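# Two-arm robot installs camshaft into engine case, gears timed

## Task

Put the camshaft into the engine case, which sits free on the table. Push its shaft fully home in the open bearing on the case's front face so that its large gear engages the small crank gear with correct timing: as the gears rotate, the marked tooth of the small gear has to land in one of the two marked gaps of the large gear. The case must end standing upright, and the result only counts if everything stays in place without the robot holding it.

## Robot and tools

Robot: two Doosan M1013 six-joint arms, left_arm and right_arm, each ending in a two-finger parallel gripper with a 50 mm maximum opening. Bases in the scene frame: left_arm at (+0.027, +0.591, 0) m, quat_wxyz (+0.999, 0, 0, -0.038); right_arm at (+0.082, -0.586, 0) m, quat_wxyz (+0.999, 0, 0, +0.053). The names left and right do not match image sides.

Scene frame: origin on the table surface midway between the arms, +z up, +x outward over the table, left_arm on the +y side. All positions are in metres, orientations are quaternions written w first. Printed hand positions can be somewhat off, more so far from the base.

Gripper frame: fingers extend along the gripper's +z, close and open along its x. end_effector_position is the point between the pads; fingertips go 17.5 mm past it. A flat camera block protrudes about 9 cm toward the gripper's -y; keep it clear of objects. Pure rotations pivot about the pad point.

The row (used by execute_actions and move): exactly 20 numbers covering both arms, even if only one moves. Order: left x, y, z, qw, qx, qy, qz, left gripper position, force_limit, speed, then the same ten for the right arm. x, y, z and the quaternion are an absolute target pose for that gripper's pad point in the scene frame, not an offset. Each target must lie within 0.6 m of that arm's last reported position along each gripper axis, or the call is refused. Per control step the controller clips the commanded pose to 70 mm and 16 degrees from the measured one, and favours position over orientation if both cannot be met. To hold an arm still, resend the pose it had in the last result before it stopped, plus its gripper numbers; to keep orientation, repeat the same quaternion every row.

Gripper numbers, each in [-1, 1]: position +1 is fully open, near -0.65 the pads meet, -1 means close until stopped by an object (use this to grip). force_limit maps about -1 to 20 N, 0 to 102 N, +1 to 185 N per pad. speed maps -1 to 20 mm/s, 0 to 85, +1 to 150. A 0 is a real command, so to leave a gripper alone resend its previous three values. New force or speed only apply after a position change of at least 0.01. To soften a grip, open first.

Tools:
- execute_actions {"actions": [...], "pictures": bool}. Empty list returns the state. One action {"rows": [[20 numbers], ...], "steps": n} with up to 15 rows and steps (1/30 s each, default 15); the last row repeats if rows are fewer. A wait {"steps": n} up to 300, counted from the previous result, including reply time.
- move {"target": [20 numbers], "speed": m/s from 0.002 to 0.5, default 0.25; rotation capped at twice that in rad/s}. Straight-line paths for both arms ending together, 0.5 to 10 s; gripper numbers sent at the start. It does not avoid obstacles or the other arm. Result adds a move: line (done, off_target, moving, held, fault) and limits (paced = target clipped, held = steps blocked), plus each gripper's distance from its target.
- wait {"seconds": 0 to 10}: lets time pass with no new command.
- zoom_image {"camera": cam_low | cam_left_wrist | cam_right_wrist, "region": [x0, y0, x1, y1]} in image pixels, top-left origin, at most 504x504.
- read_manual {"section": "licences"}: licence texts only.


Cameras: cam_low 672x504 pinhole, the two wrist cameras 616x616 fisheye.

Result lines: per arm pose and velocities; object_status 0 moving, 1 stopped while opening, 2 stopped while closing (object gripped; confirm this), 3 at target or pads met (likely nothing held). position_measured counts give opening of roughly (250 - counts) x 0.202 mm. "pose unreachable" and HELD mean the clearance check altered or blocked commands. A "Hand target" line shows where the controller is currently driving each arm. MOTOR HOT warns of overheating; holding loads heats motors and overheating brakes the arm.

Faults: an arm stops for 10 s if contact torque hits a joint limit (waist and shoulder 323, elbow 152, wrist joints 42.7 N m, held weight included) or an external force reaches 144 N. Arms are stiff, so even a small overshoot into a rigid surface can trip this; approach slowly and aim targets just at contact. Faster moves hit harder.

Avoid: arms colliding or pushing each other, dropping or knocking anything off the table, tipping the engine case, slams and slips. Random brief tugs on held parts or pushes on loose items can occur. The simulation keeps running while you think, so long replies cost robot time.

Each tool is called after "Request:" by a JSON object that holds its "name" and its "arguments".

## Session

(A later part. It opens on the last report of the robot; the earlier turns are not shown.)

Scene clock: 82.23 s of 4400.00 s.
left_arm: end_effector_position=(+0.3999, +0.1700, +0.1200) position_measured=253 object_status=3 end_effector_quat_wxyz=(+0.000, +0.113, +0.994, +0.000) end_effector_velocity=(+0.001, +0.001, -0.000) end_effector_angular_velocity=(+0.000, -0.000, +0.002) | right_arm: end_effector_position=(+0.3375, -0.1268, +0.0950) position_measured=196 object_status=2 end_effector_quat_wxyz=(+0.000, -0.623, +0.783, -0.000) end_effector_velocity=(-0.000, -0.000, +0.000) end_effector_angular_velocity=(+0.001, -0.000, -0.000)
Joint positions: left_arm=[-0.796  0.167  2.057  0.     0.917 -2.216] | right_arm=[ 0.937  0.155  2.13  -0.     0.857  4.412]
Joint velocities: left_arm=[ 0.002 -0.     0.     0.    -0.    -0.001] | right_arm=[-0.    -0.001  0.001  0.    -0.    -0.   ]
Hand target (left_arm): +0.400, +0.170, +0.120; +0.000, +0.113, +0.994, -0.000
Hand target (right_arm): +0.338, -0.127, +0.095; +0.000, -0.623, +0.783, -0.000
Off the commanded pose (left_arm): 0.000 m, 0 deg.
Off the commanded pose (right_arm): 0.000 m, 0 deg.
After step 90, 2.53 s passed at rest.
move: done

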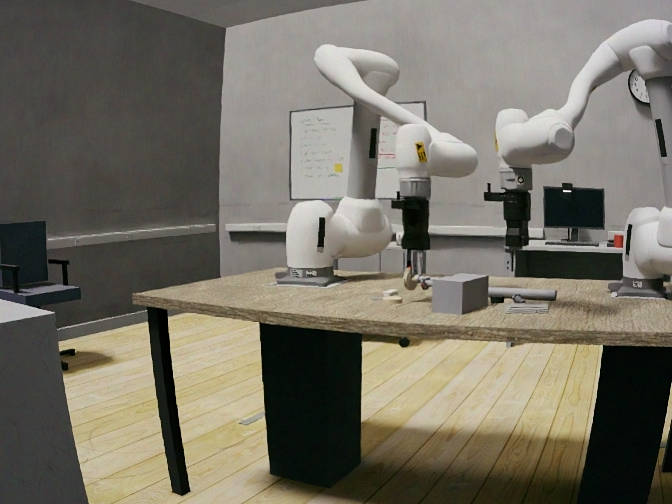

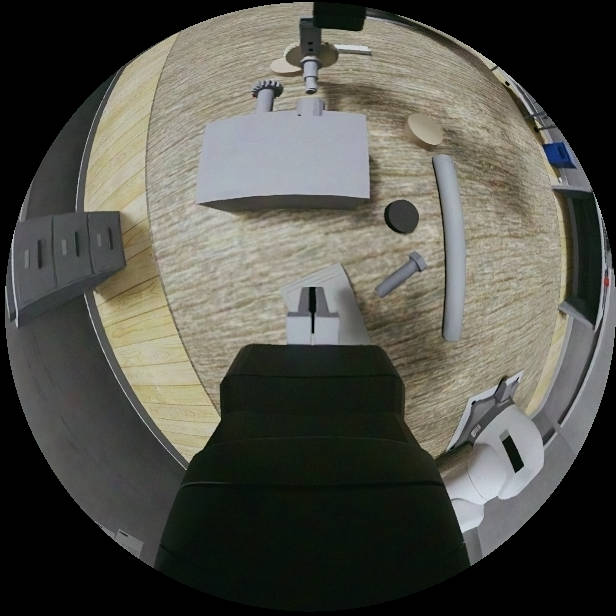

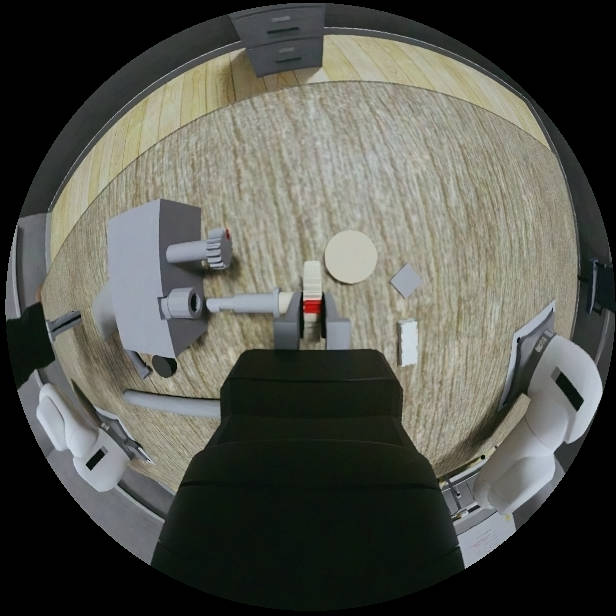

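Request:
{"name": "move", "arguments": {"target": [0.389,0.122,0.055,-0.034,0.108,0.948,-0.299,1,0,0,0.3412,-0.1133,0.090,0,0.6225,-0.7826,0,-1,0,-0.5], "speed": 0.2}}

Request:
{"name": "zoom_image", "arguments": {"camera": "cam_right_wrist", "region": [160, 260, 290, 340]}}

Request:
{"name": "zoom_image", "arguments": {"camera": "cam_left_wrist", "region": [230, 80, 400, 220]}}

Scene clock: 91.97 s of 4400.00 s.
left_arm: end_effector_position=(+0.3892, +0.1218, +0.0552) position_measured=3 object_status=3 end_effector_quat_wxyz=(-0.033, +0.108, +0.947, -0.299) end_effector_velocity=(+0.000, -0.001, +0.001) end_effector_angular_velocity=(-0.003, -0.000, +0.000) | right_arm: end_effector_position=(+0.3412, -0.1133, +0.0900) position_measured=196 object_status=2 end_effector_quat_wxyz=(+0.000, -0.623, +0.783, -0.000) end_effector_velocity=(-0.000, -0.001, -0.001) end_effector_angular_velocity=(-0.001, +0.001, -0.001)
Joint positions: left_arm=[-0.597  0.28   2.253 -1.099  0.62  -1.088] | right_arm=[ 0.943  0.181  2.109 -0.     0.851  4.419]
Joint velocities: left_arm=[-0.     0.    -0.001 -0.005  0.     0.004] | right_arm=[-0.001  0.     0.002  0.    -0.001  0.   ]
Hand target (left_arm): +0.389, +0.122, +0.055; -0.034, +0.108, +0.947, -0.299
Hand target (right_arm): +0.341, -0.113, +0.090; +0.000, -0.623, +0.783, -0.000
Off the commanded pose (left_arm): 0.000 m, 0 deg.
Off the commanded pose (right_arm): 0.000 m, 0 deg.
After step 90, 4.77 s passed at rest.
move: done

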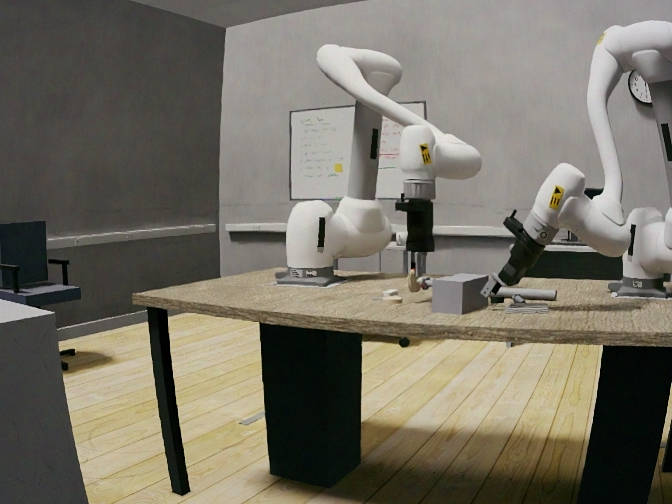

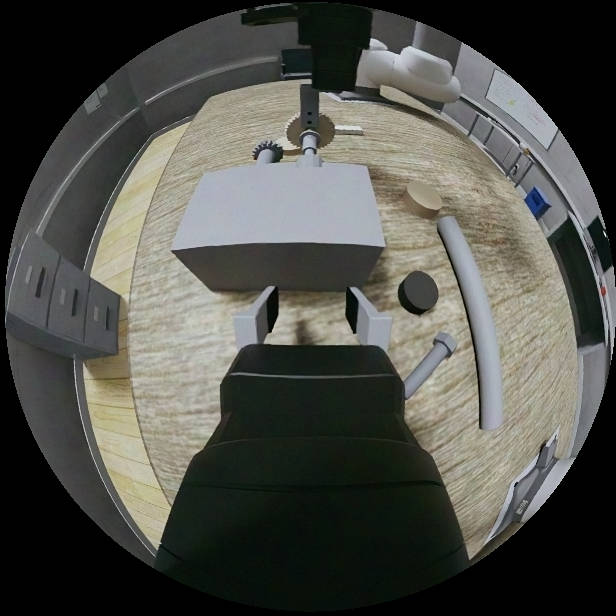

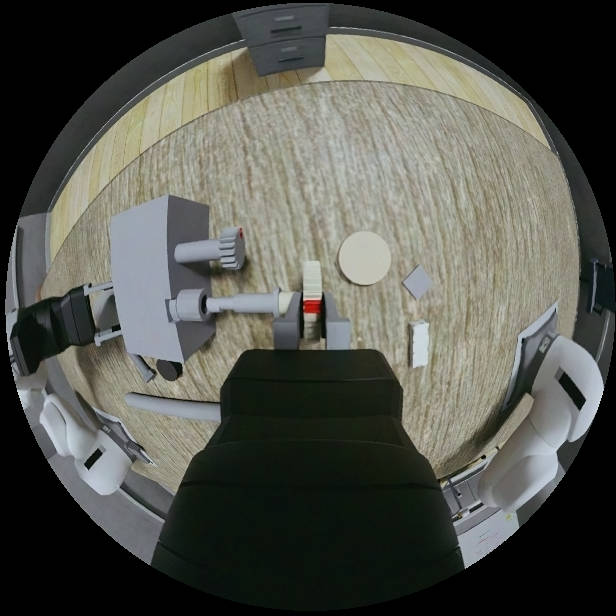

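Region (160, 260, 290, 340) of cam_right_wrist's 616x616 image, scaled by 3.877, with more detail than that image has; it fills the top 310 rows of this view, and the rest is white.

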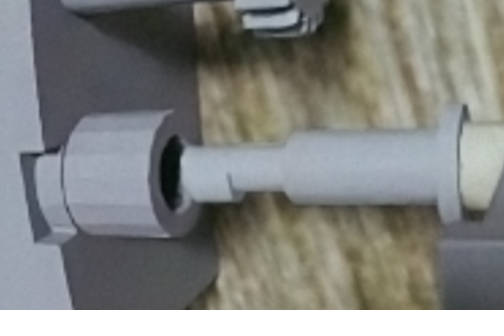

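Region (230, 80, 400, 220) of cam_left_wrist's 616x616 image, scaled by 2.965, with more detail than that image has; it fills the top 415 rows of this view, and the rest is white.

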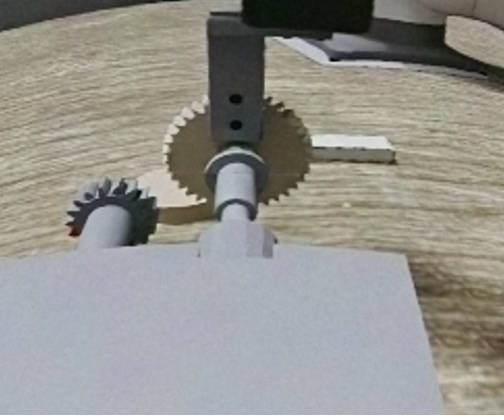

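Request:
{"name": "move", "arguments": {"target": [0.3865,0.111,0.055,-0.034,0.108,0.948,-0.299,1,0,0,0.3432,-0.1015,0.090,0,0.6225,-0.7826,0,-1,0,-0.5], "speed": 0.02}}

Request:
{"name": "zoom_image", "arguments": {"camera": "cam_right_wrist", "region": [160, 260, 290, 340]}}

Request:
{"name": "zoom_image", "arguments": {"camera": "cam_low", "region": [390, 250, 500, 320]}}

Scene clock: 96.73 s of 4400.00 s.
left_arm: end_effector_position=(+0.3865, +0.1110, +0.0550) position_measured=3 object_status=3 end_effector_quat_wxyz=(-0.034, +0.108, +0.948, -0.299) end_effector_velocity=(+0.000, -0.000, +0.000) end_effector_angular_velocity=(-0.000, +0.001, +0.002) | right_arm: end_effector_position=(+0.3432, -0.1015, +0.0900) position_measured=196 object_status=2 end_effector_quat_wxyz=(+0.000, -0.623, +0.783, -0.000) end_effector_velocity=(+0.001, +0.001, -0.000) end_effector_angular_velocity=(+0.001, -0.001, -0.001)
Joint positions: left_arm=[-0.618  0.285  2.245 -1.103  0.611 -1.104] | right_arm=[ 0.951  0.197  2.089 -0.     0.856  4.426]
Joint velocities: left_arm=[ 0.    -0.     0.    -0.001 -0.    -0.001] | right_arm=[-0.001  0.001 -0.001 -0.    -0.002  0.   ]
Hand target (left_arm): +0.386, +0.111, +0.055; -0.034, +0.108, +0.948, -0.299
Hand target (right_arm): +0.343, -0.102, +0.090; +0.000, -0.623, +0.783, -0.000
Off the commanded pose (left_arm): 0.000 m, 0 deg.
Off the commanded pose (right_arm): 0.000 m, 0 deg.
After step 90, 0.93 s passed at rest.
move: done

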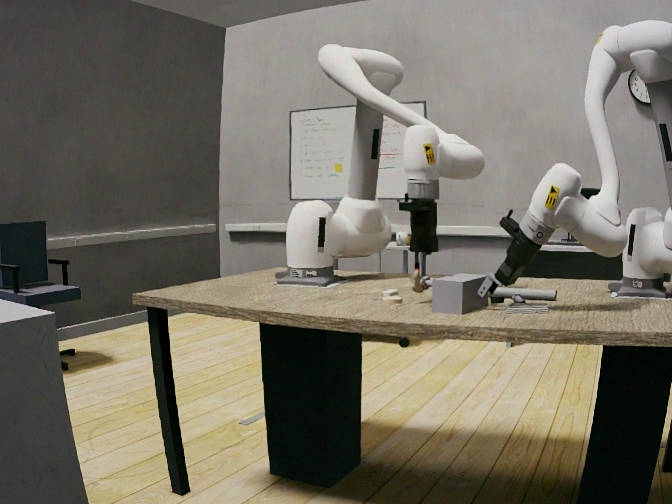

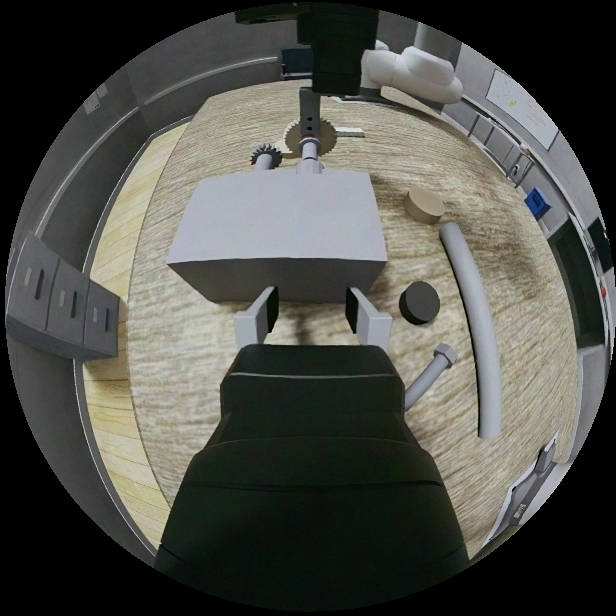

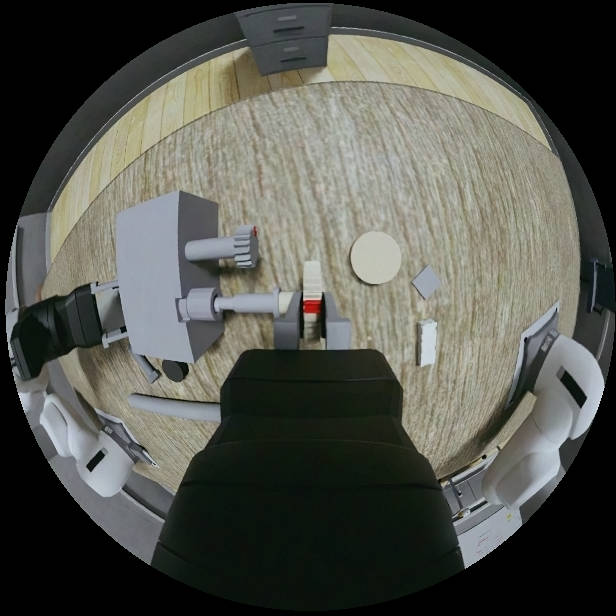

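Region (160, 260, 290, 340) of cam_right_wrist's 616x616 image, scaled by 3.877, with more detail than that image has; it fills the top 310 rows of this view, and the rest is white.

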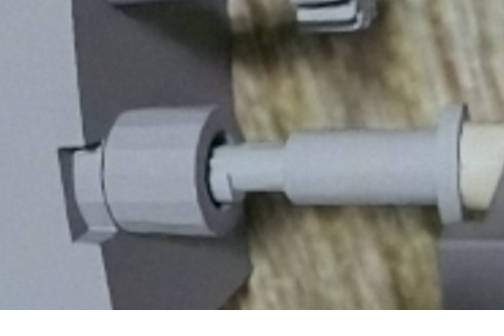

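Region (390, 250, 500, 320) of cam_low's 672x504 image, scaled by 4.582, with more detail than that image has; it fills the top 321 rows of this view, and the rest is white.

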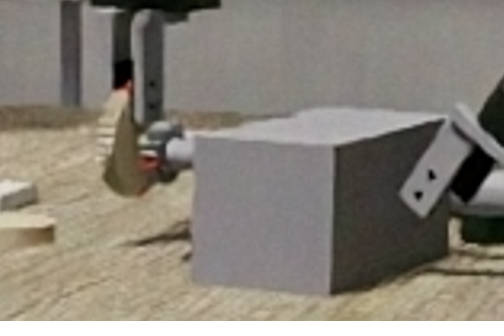

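Request:
{"name": "move", "arguments": {"target": [0.3865,0.111,0.055,-0.034,0.108,0.948,-0.299,1,0,0,0.3470,-0.0849,0.090,0,0.6225,-0.7826,0,-1,0,-0.5], "speed": 0.02}}

Request:
{"name": "zoom_image", "arguments": {"camera": "cam_right_wrist", "region": [190, 270, 290, 335]}}

Request:
{"name": "zoom_image", "arguments": {"camera": "cam_left_wrist", "region": [240, 110, 360, 190]}}

Scene clock: 102.80 s of 4400.00 s.
left_arm: end_effector_position=(+0.3865, +0.1110, +0.0550) position_measured=3 object_status=3 end_effector_quat_wxyz=(-0.034, +0.108, +0.948, -0.299) end_effector_velocity=(-0.001, +0.000, -0.001) end_effector_angular_velocity=(+0.002, +0.002, -0.000) | right_arm: end_effector_position=(+0.3470, -0.0849, +0.0900) position_measured=196 object_status=2 end_effector_quat_wxyz=(+0.000, -0.623, +0.783, -0.000) end_effector_velocity=(-0.000, +0.000, +0.001) end_effector_angular_velocity=(+0.001, -0.000, +0.000)
Joint positions: left_arm=[-0.618  0.285  2.245 -1.103  0.611 -1.104] | right_arm=[ 0.96   0.22   2.059 -0.     0.863  4.435]
Joint velocities: left_arm=[-0.001  0.002  0.     0.    -0.    -0.   ] | right_arm=[ 0.    -0.001 -0.     0.     0.001 -0.   ]
Hand target (left_arm): +0.386, +0.111, +0.055; -0.034, +0.108, +0.948, -0.299
Hand target (right_arm): +0.347, -0.085, +0.090; +0.000, -0.623, +0.783, -0.000
Off the commanded pose (left_arm): 0.000 m, 0 deg.
Off the commanded pose (right_arm): 0.000 m, 0 deg.
After step 90, 2.00 s passed at rest.
move: done

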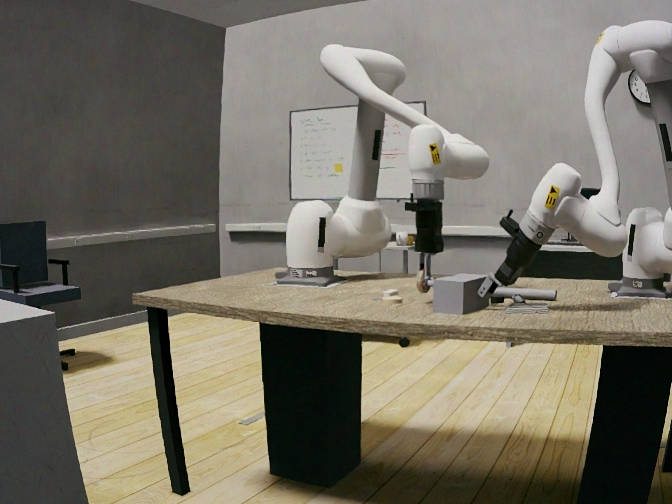

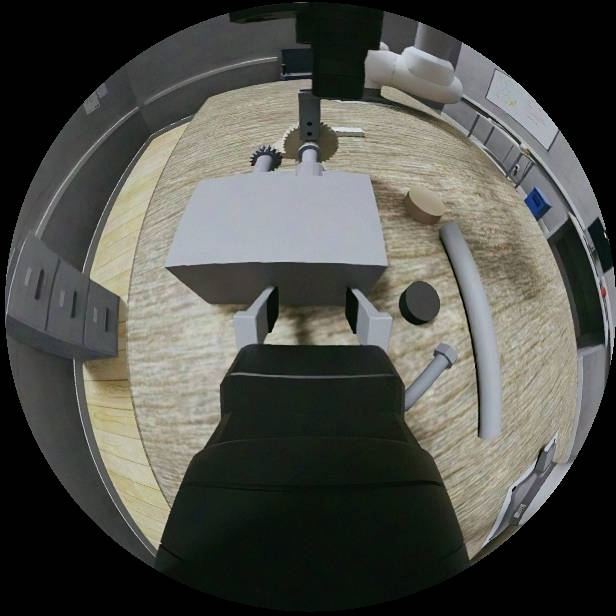

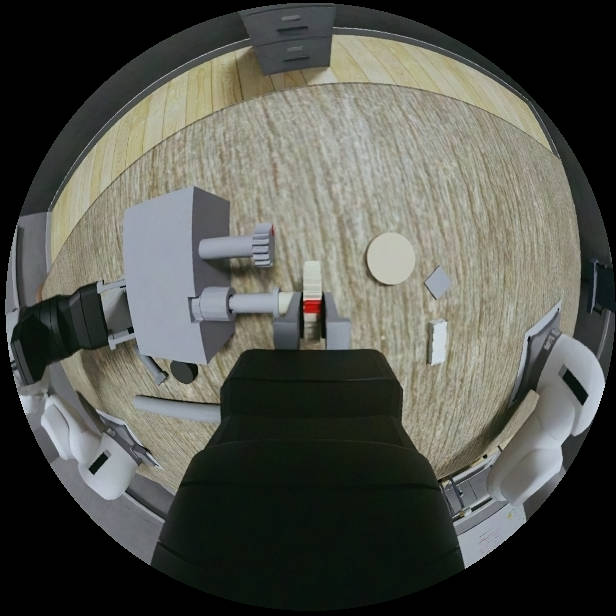

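Region (190, 270, 290, 335) of cam_right_wrist's 616x616 image, scaled by 5.040, with more detail than that image has; it fills the top 328 rows of this view, and the rest is white.

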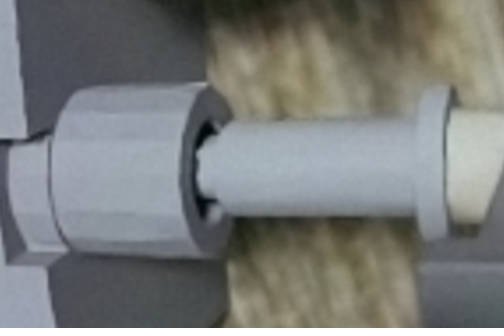

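Region (240, 110, 360, 190) of cam_left_wrist's 616x616 image, scaled by 4.200, with more detail than that image has.

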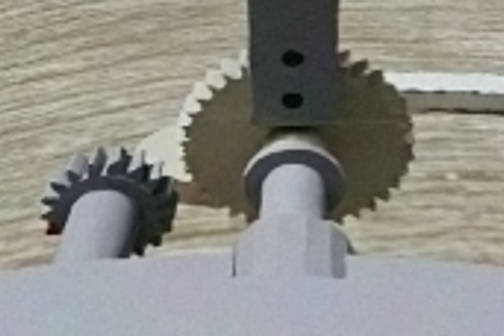

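Request:
{"name": "move", "arguments": {"target": [0.3865,0.111,0.055,-0.034,0.108,0.948,-0.299,1,0,0,0.3470,-0.0849,0.0915,0,0.6225,-0.7826,0,-1,0,-0.5], "speed": 0.01}}

Request:
{"name": "move", "arguments": {"target": [0.3865,0.111,0.055,-0.034,0.108,0.948,-0.299,1,0,0,0.3479,-0.081,0.0915,0,0.6225,-0.7826,0,-1,0,-0.5], "speed": 0.01}}

Request:
{"name": "zoom_image", "arguments": {"camera": "cam_right_wrist", "region": [190, 270, 290, 335]}}

Request:
{"name": "zoom_image", "arguments": {"camera": "cam_low", "region": [390, 250, 500, 320]}}

Scene clock: 108.27 s of 4400.00 s.
left_arm: end_effector_position=(+0.3865, +0.1110, +0.0550) position_measured=3 object_status=3 end_effector_quat_wxyz=(-0.034, +0.108, +0.948, -0.299) end_effector_velocity=(+0.000, -0.000, +0.001) end_effector_angular_velocity=(-0.001, -0.000, +0.001) | right_arm: end_effector_position=(+0.3470, -0.0849, +0.0915) position_measured=196 object_status=2 end_effector_quat_wxyz=(-0.000, -0.623, +0.783, -0.000) end_effector_velocity=(+0.000, -0.000, +0.000) end_effector_angular_velocity=(+0.000, -0.000, -0.000)
Joint positions: left_arm=[-0.618  0.285  2.245 -1.103  0.611 -1.104] | right_arm=[ 0.96   0.219  2.057 -0.     0.866  4.435]
Joint velocities: left_arm=[-0.    -0.001 -0.    -0.    -0.    -0.001] | right_arm=[-0.    -0.001  0.    -0.     0.     0.   ]
Hand target (left_arm): +0.387, +0.111, +0.055; -0.034, +0.108, +0.948, -0.299
Hand target (right_arm): +0.347, -0.085, +0.092; +0.000, -0.623, +0.783, -0.000
Off the commanded pose (left_arm): 0.000 m, 0 deg.
Off the commanded pose (right_arm): 0.000 m, 0 deg.
After step 90, 1.77 s passed at rest.
move: done

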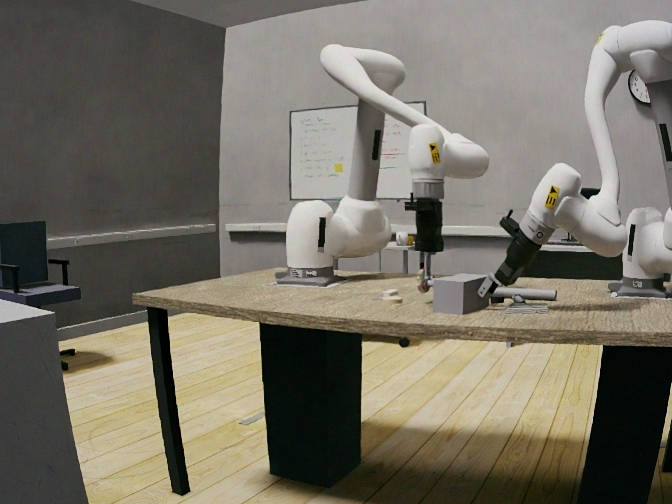

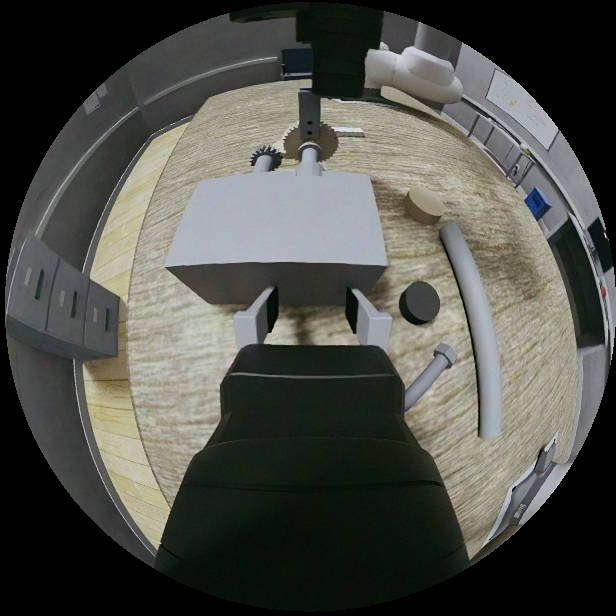

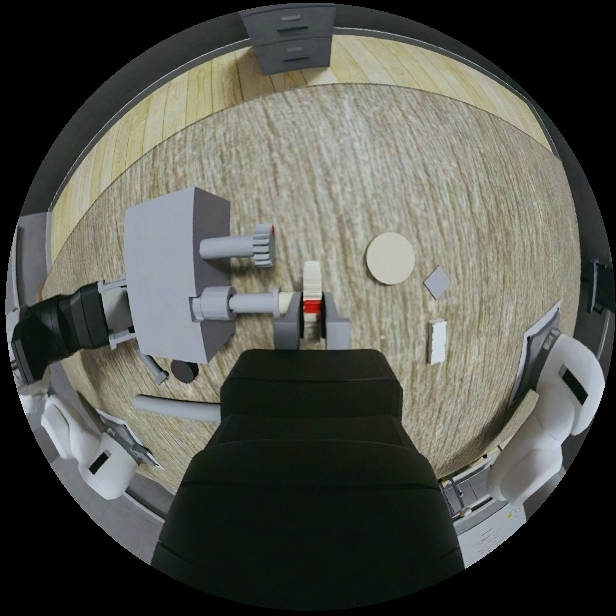

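Scene clock: 108.97 s of 4400.00 s.
left_arm: end_effector_position=(+0.3865, +0.1110, +0.0550) position_measured=3 object_status=3 end_effector_quat_wxyz=(-0.034, +0.108, +0.948, -0.299) end_effector_velocity=(-0.000, -0.000, -0.000) end_effector_angular_velocity=(+0.000, +0.001, +0.001) | right_arm: end_effector_position=(+0.3479, -0.0810, +0.0915) position_measured=196 object_status=2 end_effector_quat_wxyz=(+0.000, -0.623, +0.783, +0.000) end_effector_velocity=(-0.000, -0.000, +0.000) end_effector_angular_velocity=(+0.000, -0.000, +0.000)
Joint positions: left_arm=[-0.618  0.285  2.245 -1.103  0.611 -1.104] | right_arm=[0.962 0.224 2.05  0.    0.867 4.437]
Joint velocities: left_arm=[-0.     0.001 -0.    -0.001  0.    -0.   ] | right_arm=[-0.    -0.001  0.    -0.     0.    -0.   ]
Hand target (left_arm): +0.387, +0.111, +0.055; -0.034, +0.108, +0.948, -0.299
Hand target (right_arm): +0.348, -0.081, +0.091; +0.000, -0.623, +0.783, -0.000
Off the commanded pose (left_arm): 0.000 m, 0 deg.
Off the commanded pose (right_arm): 0.000 m, 0 deg.
move: done

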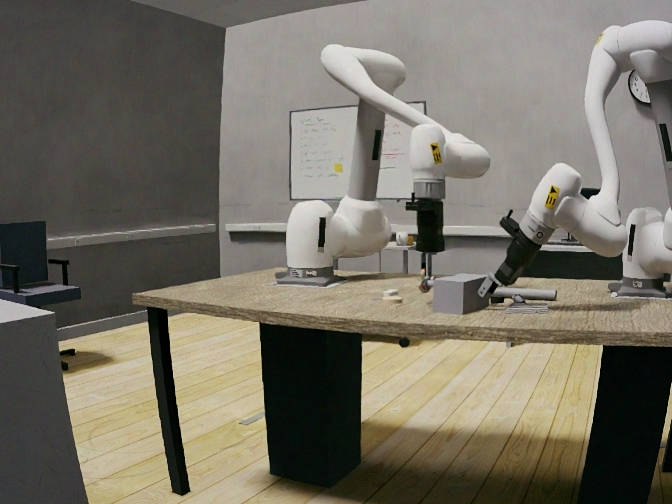

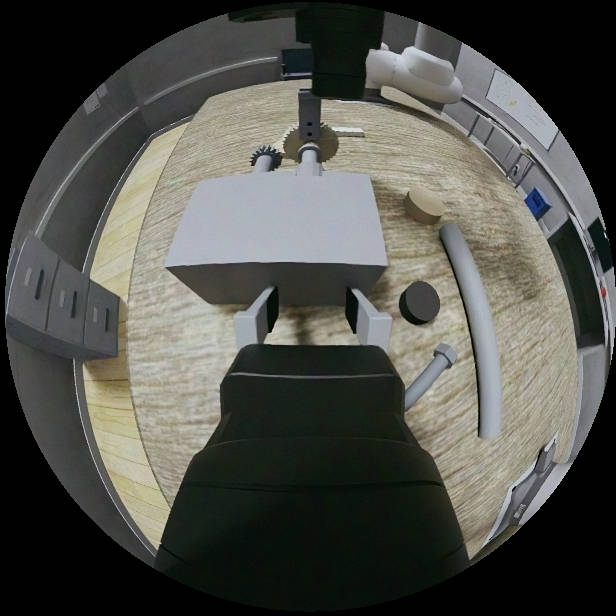

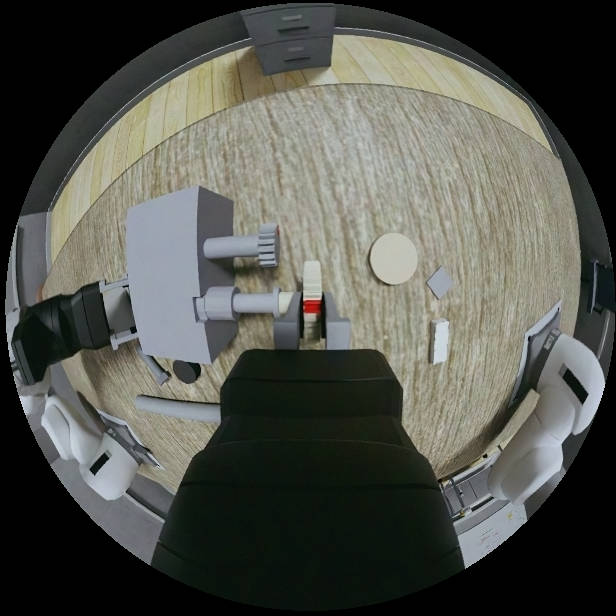

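Region (190, 270, 290, 335) of cam_right_wrist's 616x616 image, scaled by 5.040, with more detail than that image has; it fills the top 328 rows of this view, and the rest is white.

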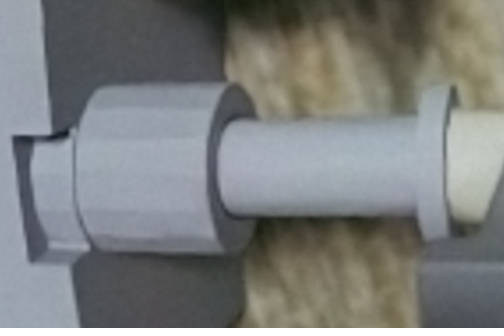

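Region (390, 250, 500, 320) of cam_low's 672x504 image, scaled by 4.582, with more detail than that image has; it fills the top 321 rows of this view, and the rest is white.

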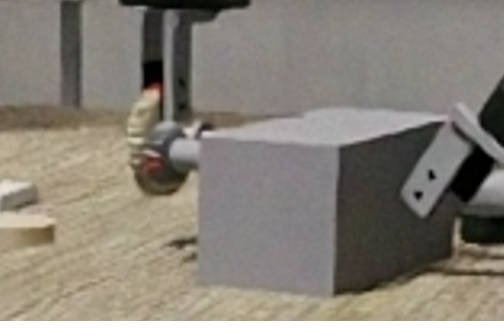

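Request:
{"name": "move", "arguments": {"target": [0.3865,0.111,0.055,-0.034,0.108,0.948,-0.299,1,0,0,0.3486,-0.078,0.0915,0,0.6225,-0.7826,0,-1,0,-0.5], "speed": 0.008}}

Request:
{"name": "zoom_image", "arguments": {"camera": "cam_right_wrist", "region": [190, 270, 290, 335]}}

Scene clock: 111.70 s of 4400.00 s.
left_arm: end_effector_position=(+0.3865, +0.1110, +0.0550) position_measured=3 object_status=3 end_effector_quat_wxyz=(-0.034, +0.108, +0.948, -0.299) end_effector_velocity=(+0.001, -0.001, +0.001) end_effector_angular_velocity=(-0.001, -0.002, -0.000) | right_arm: end_effector_position=(+0.3486, -0.0780, +0.0915) position_measured=196 object_status=2 end_effector_quat_wxyz=(-0.000, -0.623, +0.783, -0.000) end_effector_velocity=(+0.000, +0.000, +0.000) end_effector_angular_velocity=(+0.000, -0.000, -0.000)
Joint positions: left_arm=[-0.618  0.285  2.245 -1.103  0.611 -1.104] | right_arm=[0.963 0.228 2.045 0.    0.869 4.438]
Joint velocities: left_arm=[ 0.    -0.001 -0.002  0.001  0.     0.001] | right_arm=[-0.  0. -0.  0. -0. -0.]
Hand target (left_arm): +0.387, +0.111, +0.055; -0.034, +0.108, +0.948, -0.299
Hand target (right_arm): +0.349, -0.078, +0.091; +0.000, -0.623, +0.783, -0.000
Off the commanded pose (left_arm): 0.000 m, 0 deg.
Off the commanded pose (right_arm): 0.000 m, 0 deg.
move: done

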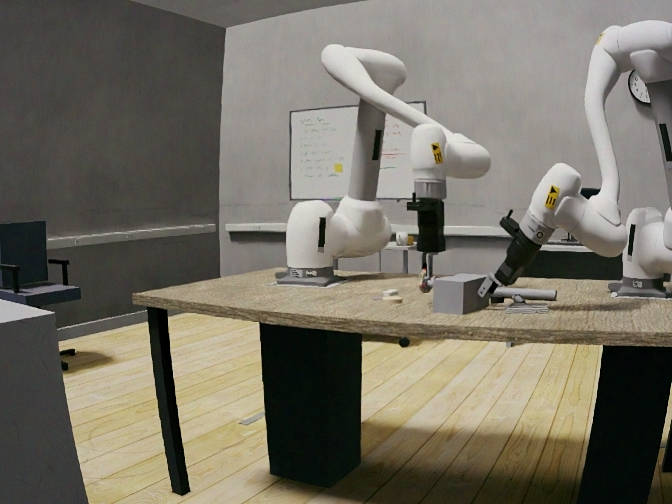

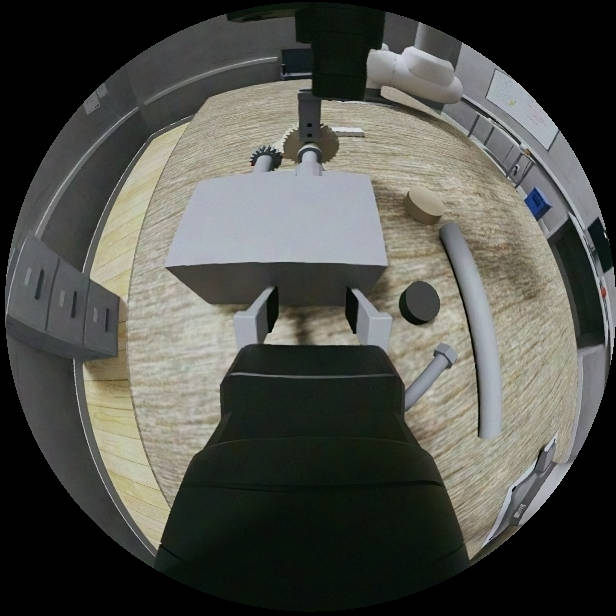

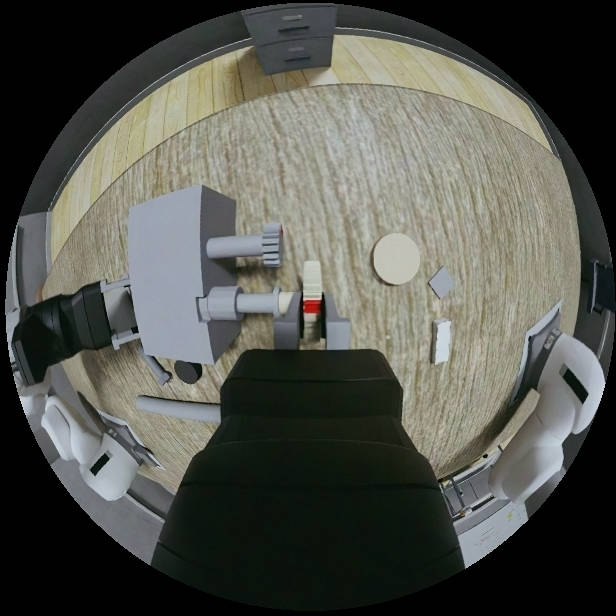

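Region (190, 270, 290, 335) of cam_right_wrist's 616x616 image, scaled by 5.040, with more detail than that image has; it fills the top 328 rows of this view, and the rest is white.

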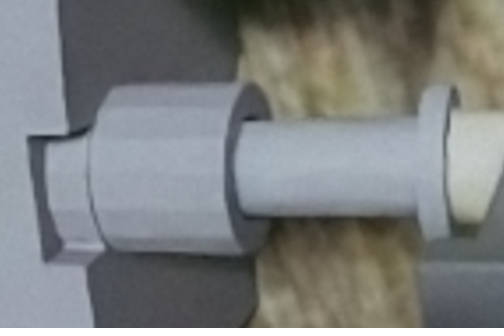

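Request:
{"name": "move", "arguments": {"target": [0.3865,0.111,0.055,-0.034,0.108,0.948,-0.299,1,0,0,0.3500,-0.072,0.0915,0,0.6225,-0.7826,0,-1,0,-0.5], "speed": 0.01}}

Request:
{"name": "zoom_image", "arguments": {"camera": "cam_right_wrist", "region": [200, 215, 340, 345]}}

Scene clock: 115.20 s of 4400.00 s.
left_arm: end_effector_position=(+0.3865, +0.1110, +0.0550) position_measured=3 object_status=3 end_effector_quat_wxyz=(-0.034, +0.108, +0.948, -0.299) end_effector_velocity=(-0.001, +0.001, -0.001) end_effector_angular_velocity=(+0.002, +0.002, -0.000) | right_arm: end_effector_position=(+0.3500, -0.0720, +0.0915) position_measured=196 object_status=2 end_effector_quat_wxyz=(-0.000, -0.623, +0.783, -0.000) end_effector_velocity=(-0.000, +0.000, -0.001) end_effector_angular_velocity=(-0.000, +0.000, +0.000)
Joint positions: left_arm=[-0.618  0.285  2.245 -1.103  0.611 -1.104] | right_arm=[0.966 0.236 2.033 0.    0.872 4.441]
Joint velocities: left_arm=[ 0.     0.001  0.001  0.001  0.    -0.   ] | right_arm=[ 0.     0.001  0.     0.    -0.001  0.   ]
Hand target (left_arm): +0.387, +0.111, +0.055; -0.034, +0.108, +0.948, -0.299
Hand target (right_arm): +0.350, -0.072, +0.091; +0.000, -0.623, +0.783, -0.000
Off the commanded pose (left_arm): 0.000 m, 0 deg.
Off the commanded pose (right_arm): 0.000 m, 0 deg.
move: done

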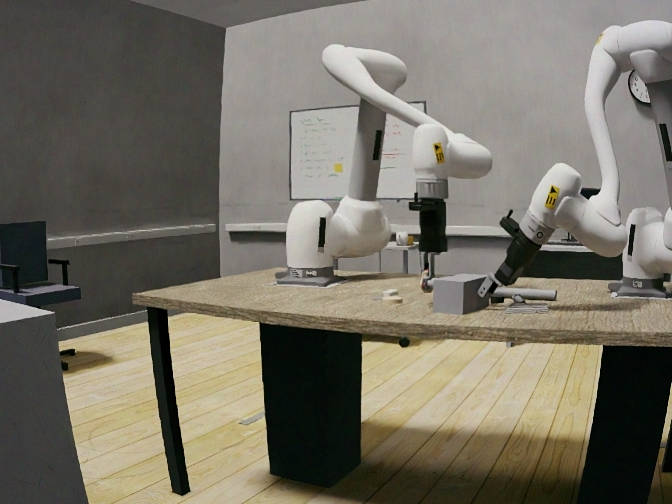

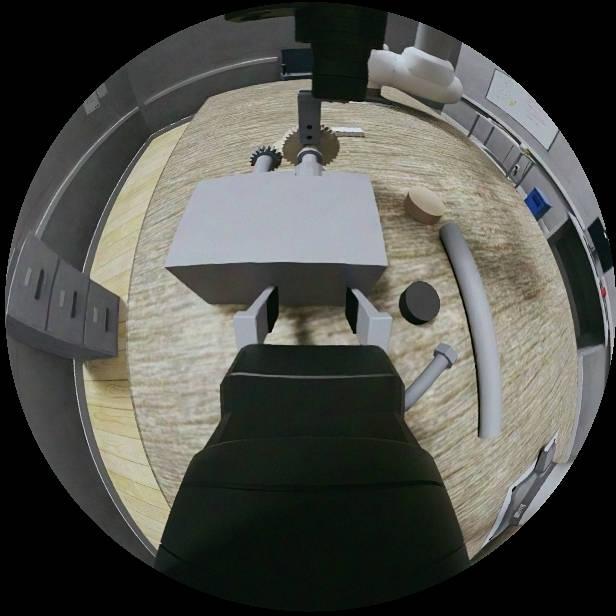

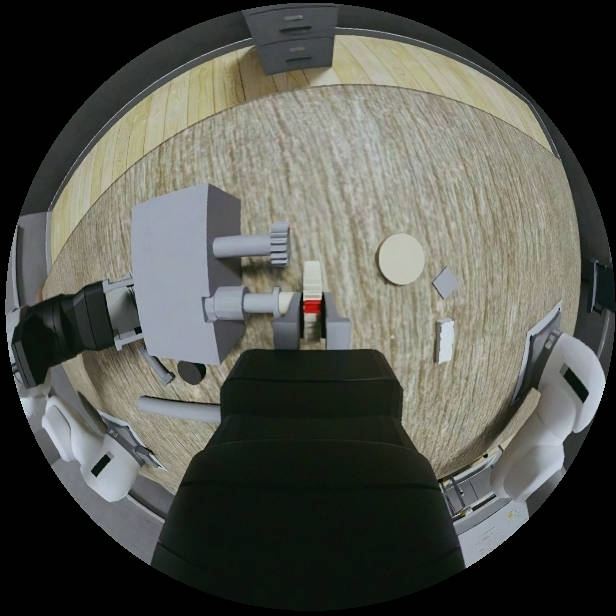

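Region (200, 215, 340, 345) of cam_right_wrist's 616x616 image, scaled by 3.600, with more detail than that image has; it fills the top 468 rows of this view, and the rest is white.

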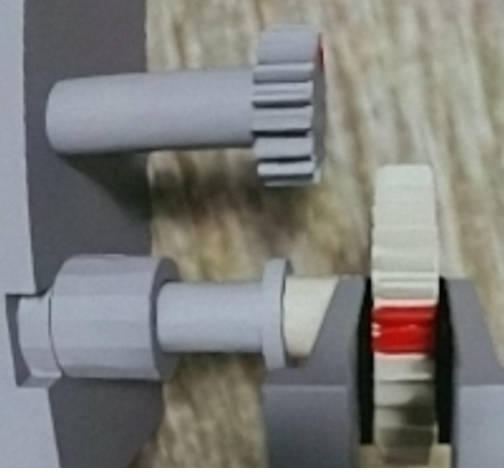

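Request:
{"name": "move", "arguments": {"target": [0.3865,0.111,0.055,-0.034,0.108,0.948,-0.299,1,0,0,0.3459,-0.0664,0.0910,-0.0556,0.620,-0.7795,0.0699,-1,0,-0.5], "speed": 0.06}}

Request:
{"name": "move", "arguments": {"target": [0.3865,0.111,0.055,-0.034,0.108,0.948,-0.299,1,0,0,0.3420,-0.0609,0.0896,-0.1108,0.6125,-0.7701,0.1393,-1,0,-0.5], "speed": 0.06}}

Request:
{"name": "zoom_image", "arguments": {"camera": "cam_right_wrist", "region": [200, 215, 340, 345]}}

Request:
{"name": "zoom_image", "arguments": {"camera": "cam_left_wrist", "region": [245, 120, 345, 185]}}

Scene clock: 125.27 s of 4400.00 s.
left_arm: end_effector_position=(+0.3865, +0.1110, +0.0550) position_measured=3 object_status=3 end_effector_quat_wxyz=(-0.034, +0.108, +0.948, -0.299) end_effector_velocity=(-0.000, +0.001, +0.001) end_effector_angular_velocity=(-0.001, -0.000, +0.000) | right_arm: end_effector_position=(+0.3460, -0.0663, +0.0911) position_measured=196 object_status=2 end_effector_quat_wxyz=(+0.056, -0.620, +0.780, -0.070) end_effector_velocity=(-0.001, -0.000, -0.000) end_effector_angular_velocity=(-0.001, -0.001, +0.000)
Joint positions: left_arm=[-0.618  0.285  2.245 -1.103  0.611 -1.104] | right_arm=[ 1.069  0.241  2.05  -0.239  0.834  4.704]
Joint velocities: left_arm=[ 0.    -0.002  0.001 -0.     0.     0.   ] | right_arm=[ 0.001  0.     0.001 -0.002 -0.     0.002]
Hand target (left_arm): +0.386, +0.111, +0.055; -0.034, +0.108, +0.948, -0.299
Hand target (right_arm): +0.346, -0.066, +0.091; +0.056, -0.620, +0.780, -0.070
Off the commanded pose (left_arm): 0.000 m, 0 deg.
Off the commanded pose (right_arm): 0.000 m, 0 deg.
After step 90, 5.33 s passed at rest.
move: done

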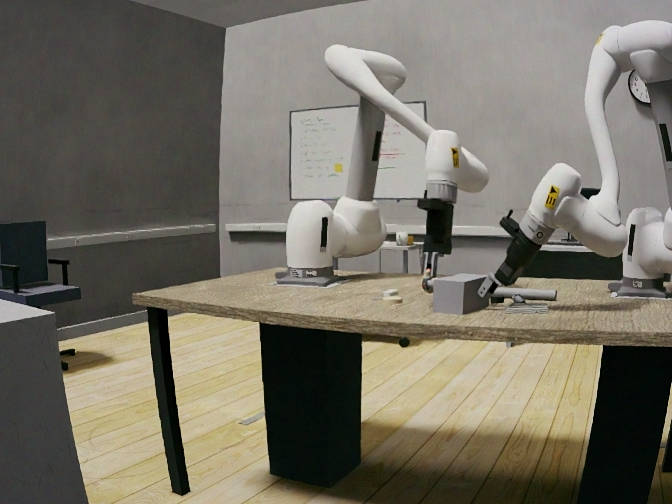

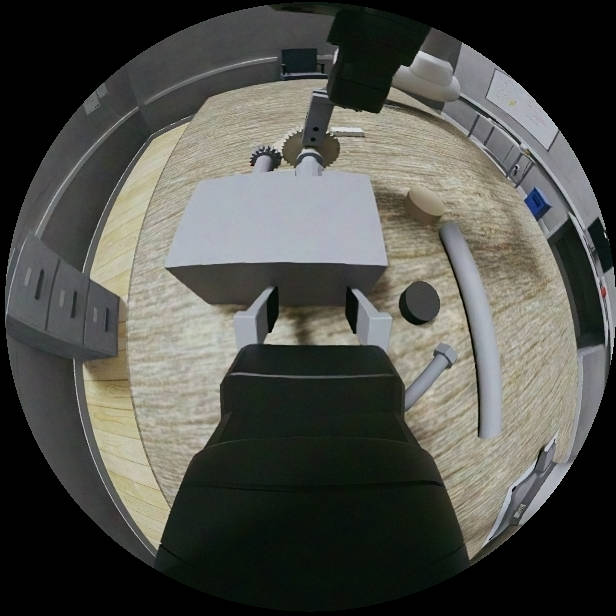

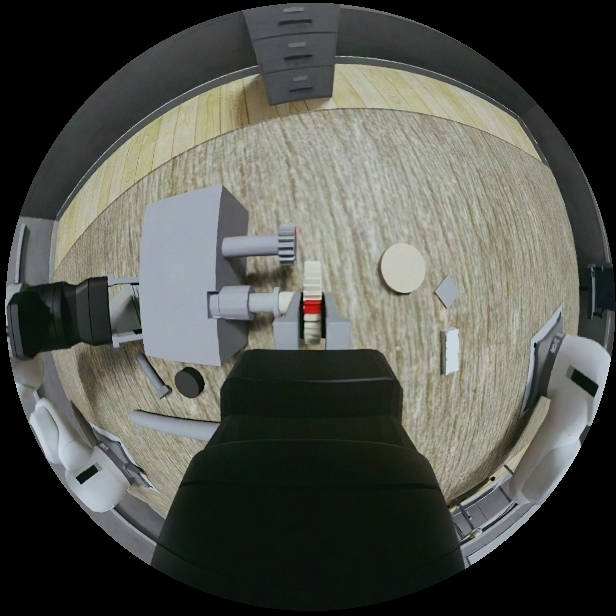

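Scene clock: 127.00 s of 4400.00 s.
left_arm: end_effector_position=(+0.3865, +0.1110, +0.0550) position_measured=3 object_status=3 end_effector_quat_wxyz=(-0.034, +0.108, +0.948, -0.299) end_effector_velocity=(-0.001, -0.000, -0.001) end_effector_angular_velocity=(+0.001, +0.001, -0.001) | right_arm: end_effector_position=(+0.3420, -0.0608, +0.0897) position_measured=196 object_status=2 end_effector_quat_wxyz=(+0.111, -0.612, +0.770, -0.139) end_effector_velocity=(+0.000, -0.001, +0.000) end_effector_angular_velocity=(+0.000, -0.002, -0.000)
Joint positions: left_arm=[-0.618  0.285  2.245 -1.103  0.611 -1.104] | right_arm=[ 1.168  0.268  2.062 -0.486  0.847  4.975]
Joint velocities: left_arm=[-0.001  0.001  0.     0.     0.     0.   ] | right_arm=[ 0.    -0.001  0.001 -0.002  0.     0.002]
Hand target (left_arm): +0.386, +0.111, +0.055; -0.034, +0.108, +0.948, -0.299
Hand target (right_arm): +0.342, -0.061, +0.090; +0.111, -0.612, +0.770, -0.139
Off the commanded pose (left_arm): 0.000 m, 0 deg.
Off the commanded pose (right_arm): 0.000 m, 0 deg.
move: done

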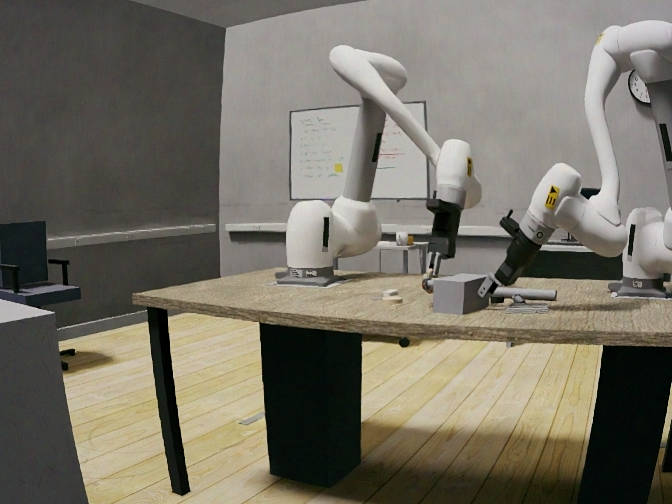

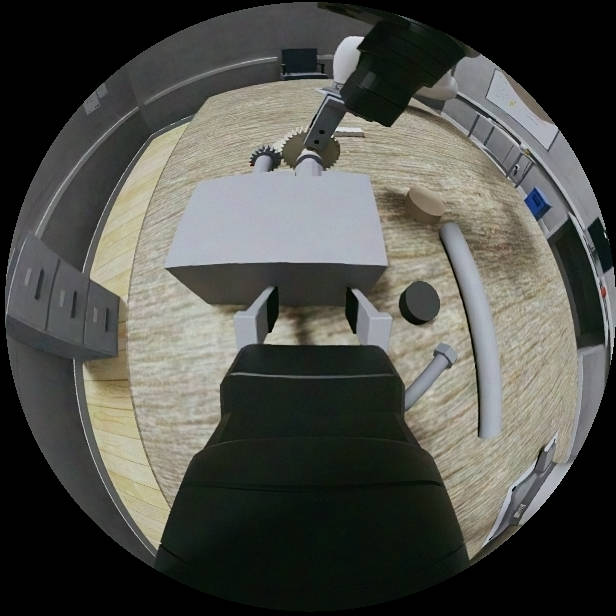

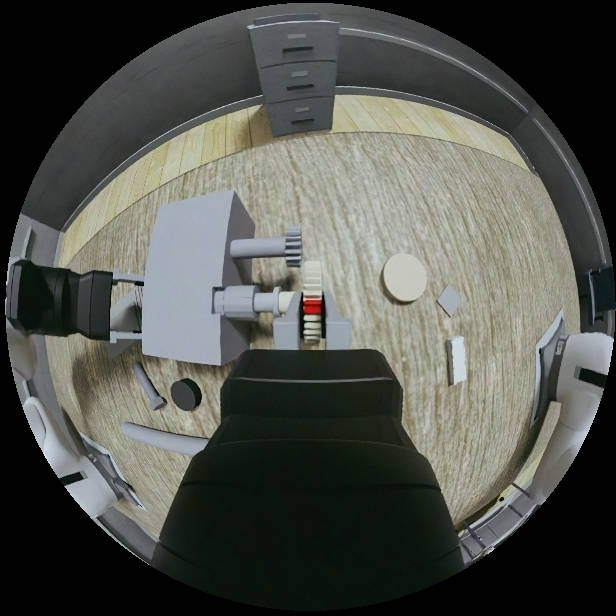

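Region (200, 215, 340, 345) of cam_right_wrist's 616x616 image, scaled by 3.600, with more detail than that image has; it fills the top 468 rows of this view, and the rest is white.

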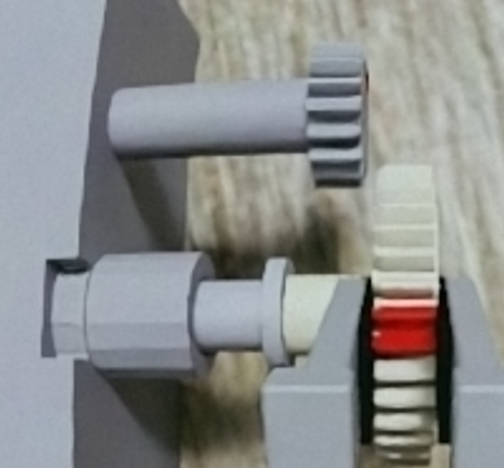

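Region (245, 120, 345, 185) of cam_left_wrist's 616x616 image, scaled by 5.040, with more detail than that image has; it fills the top 328 rows of this view, and the rest is white.

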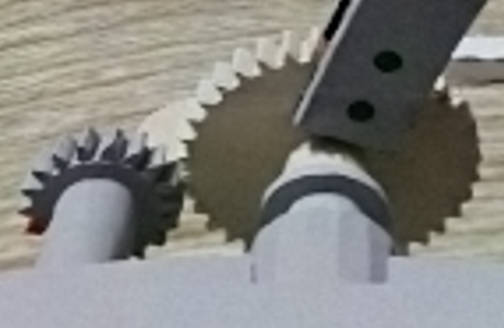

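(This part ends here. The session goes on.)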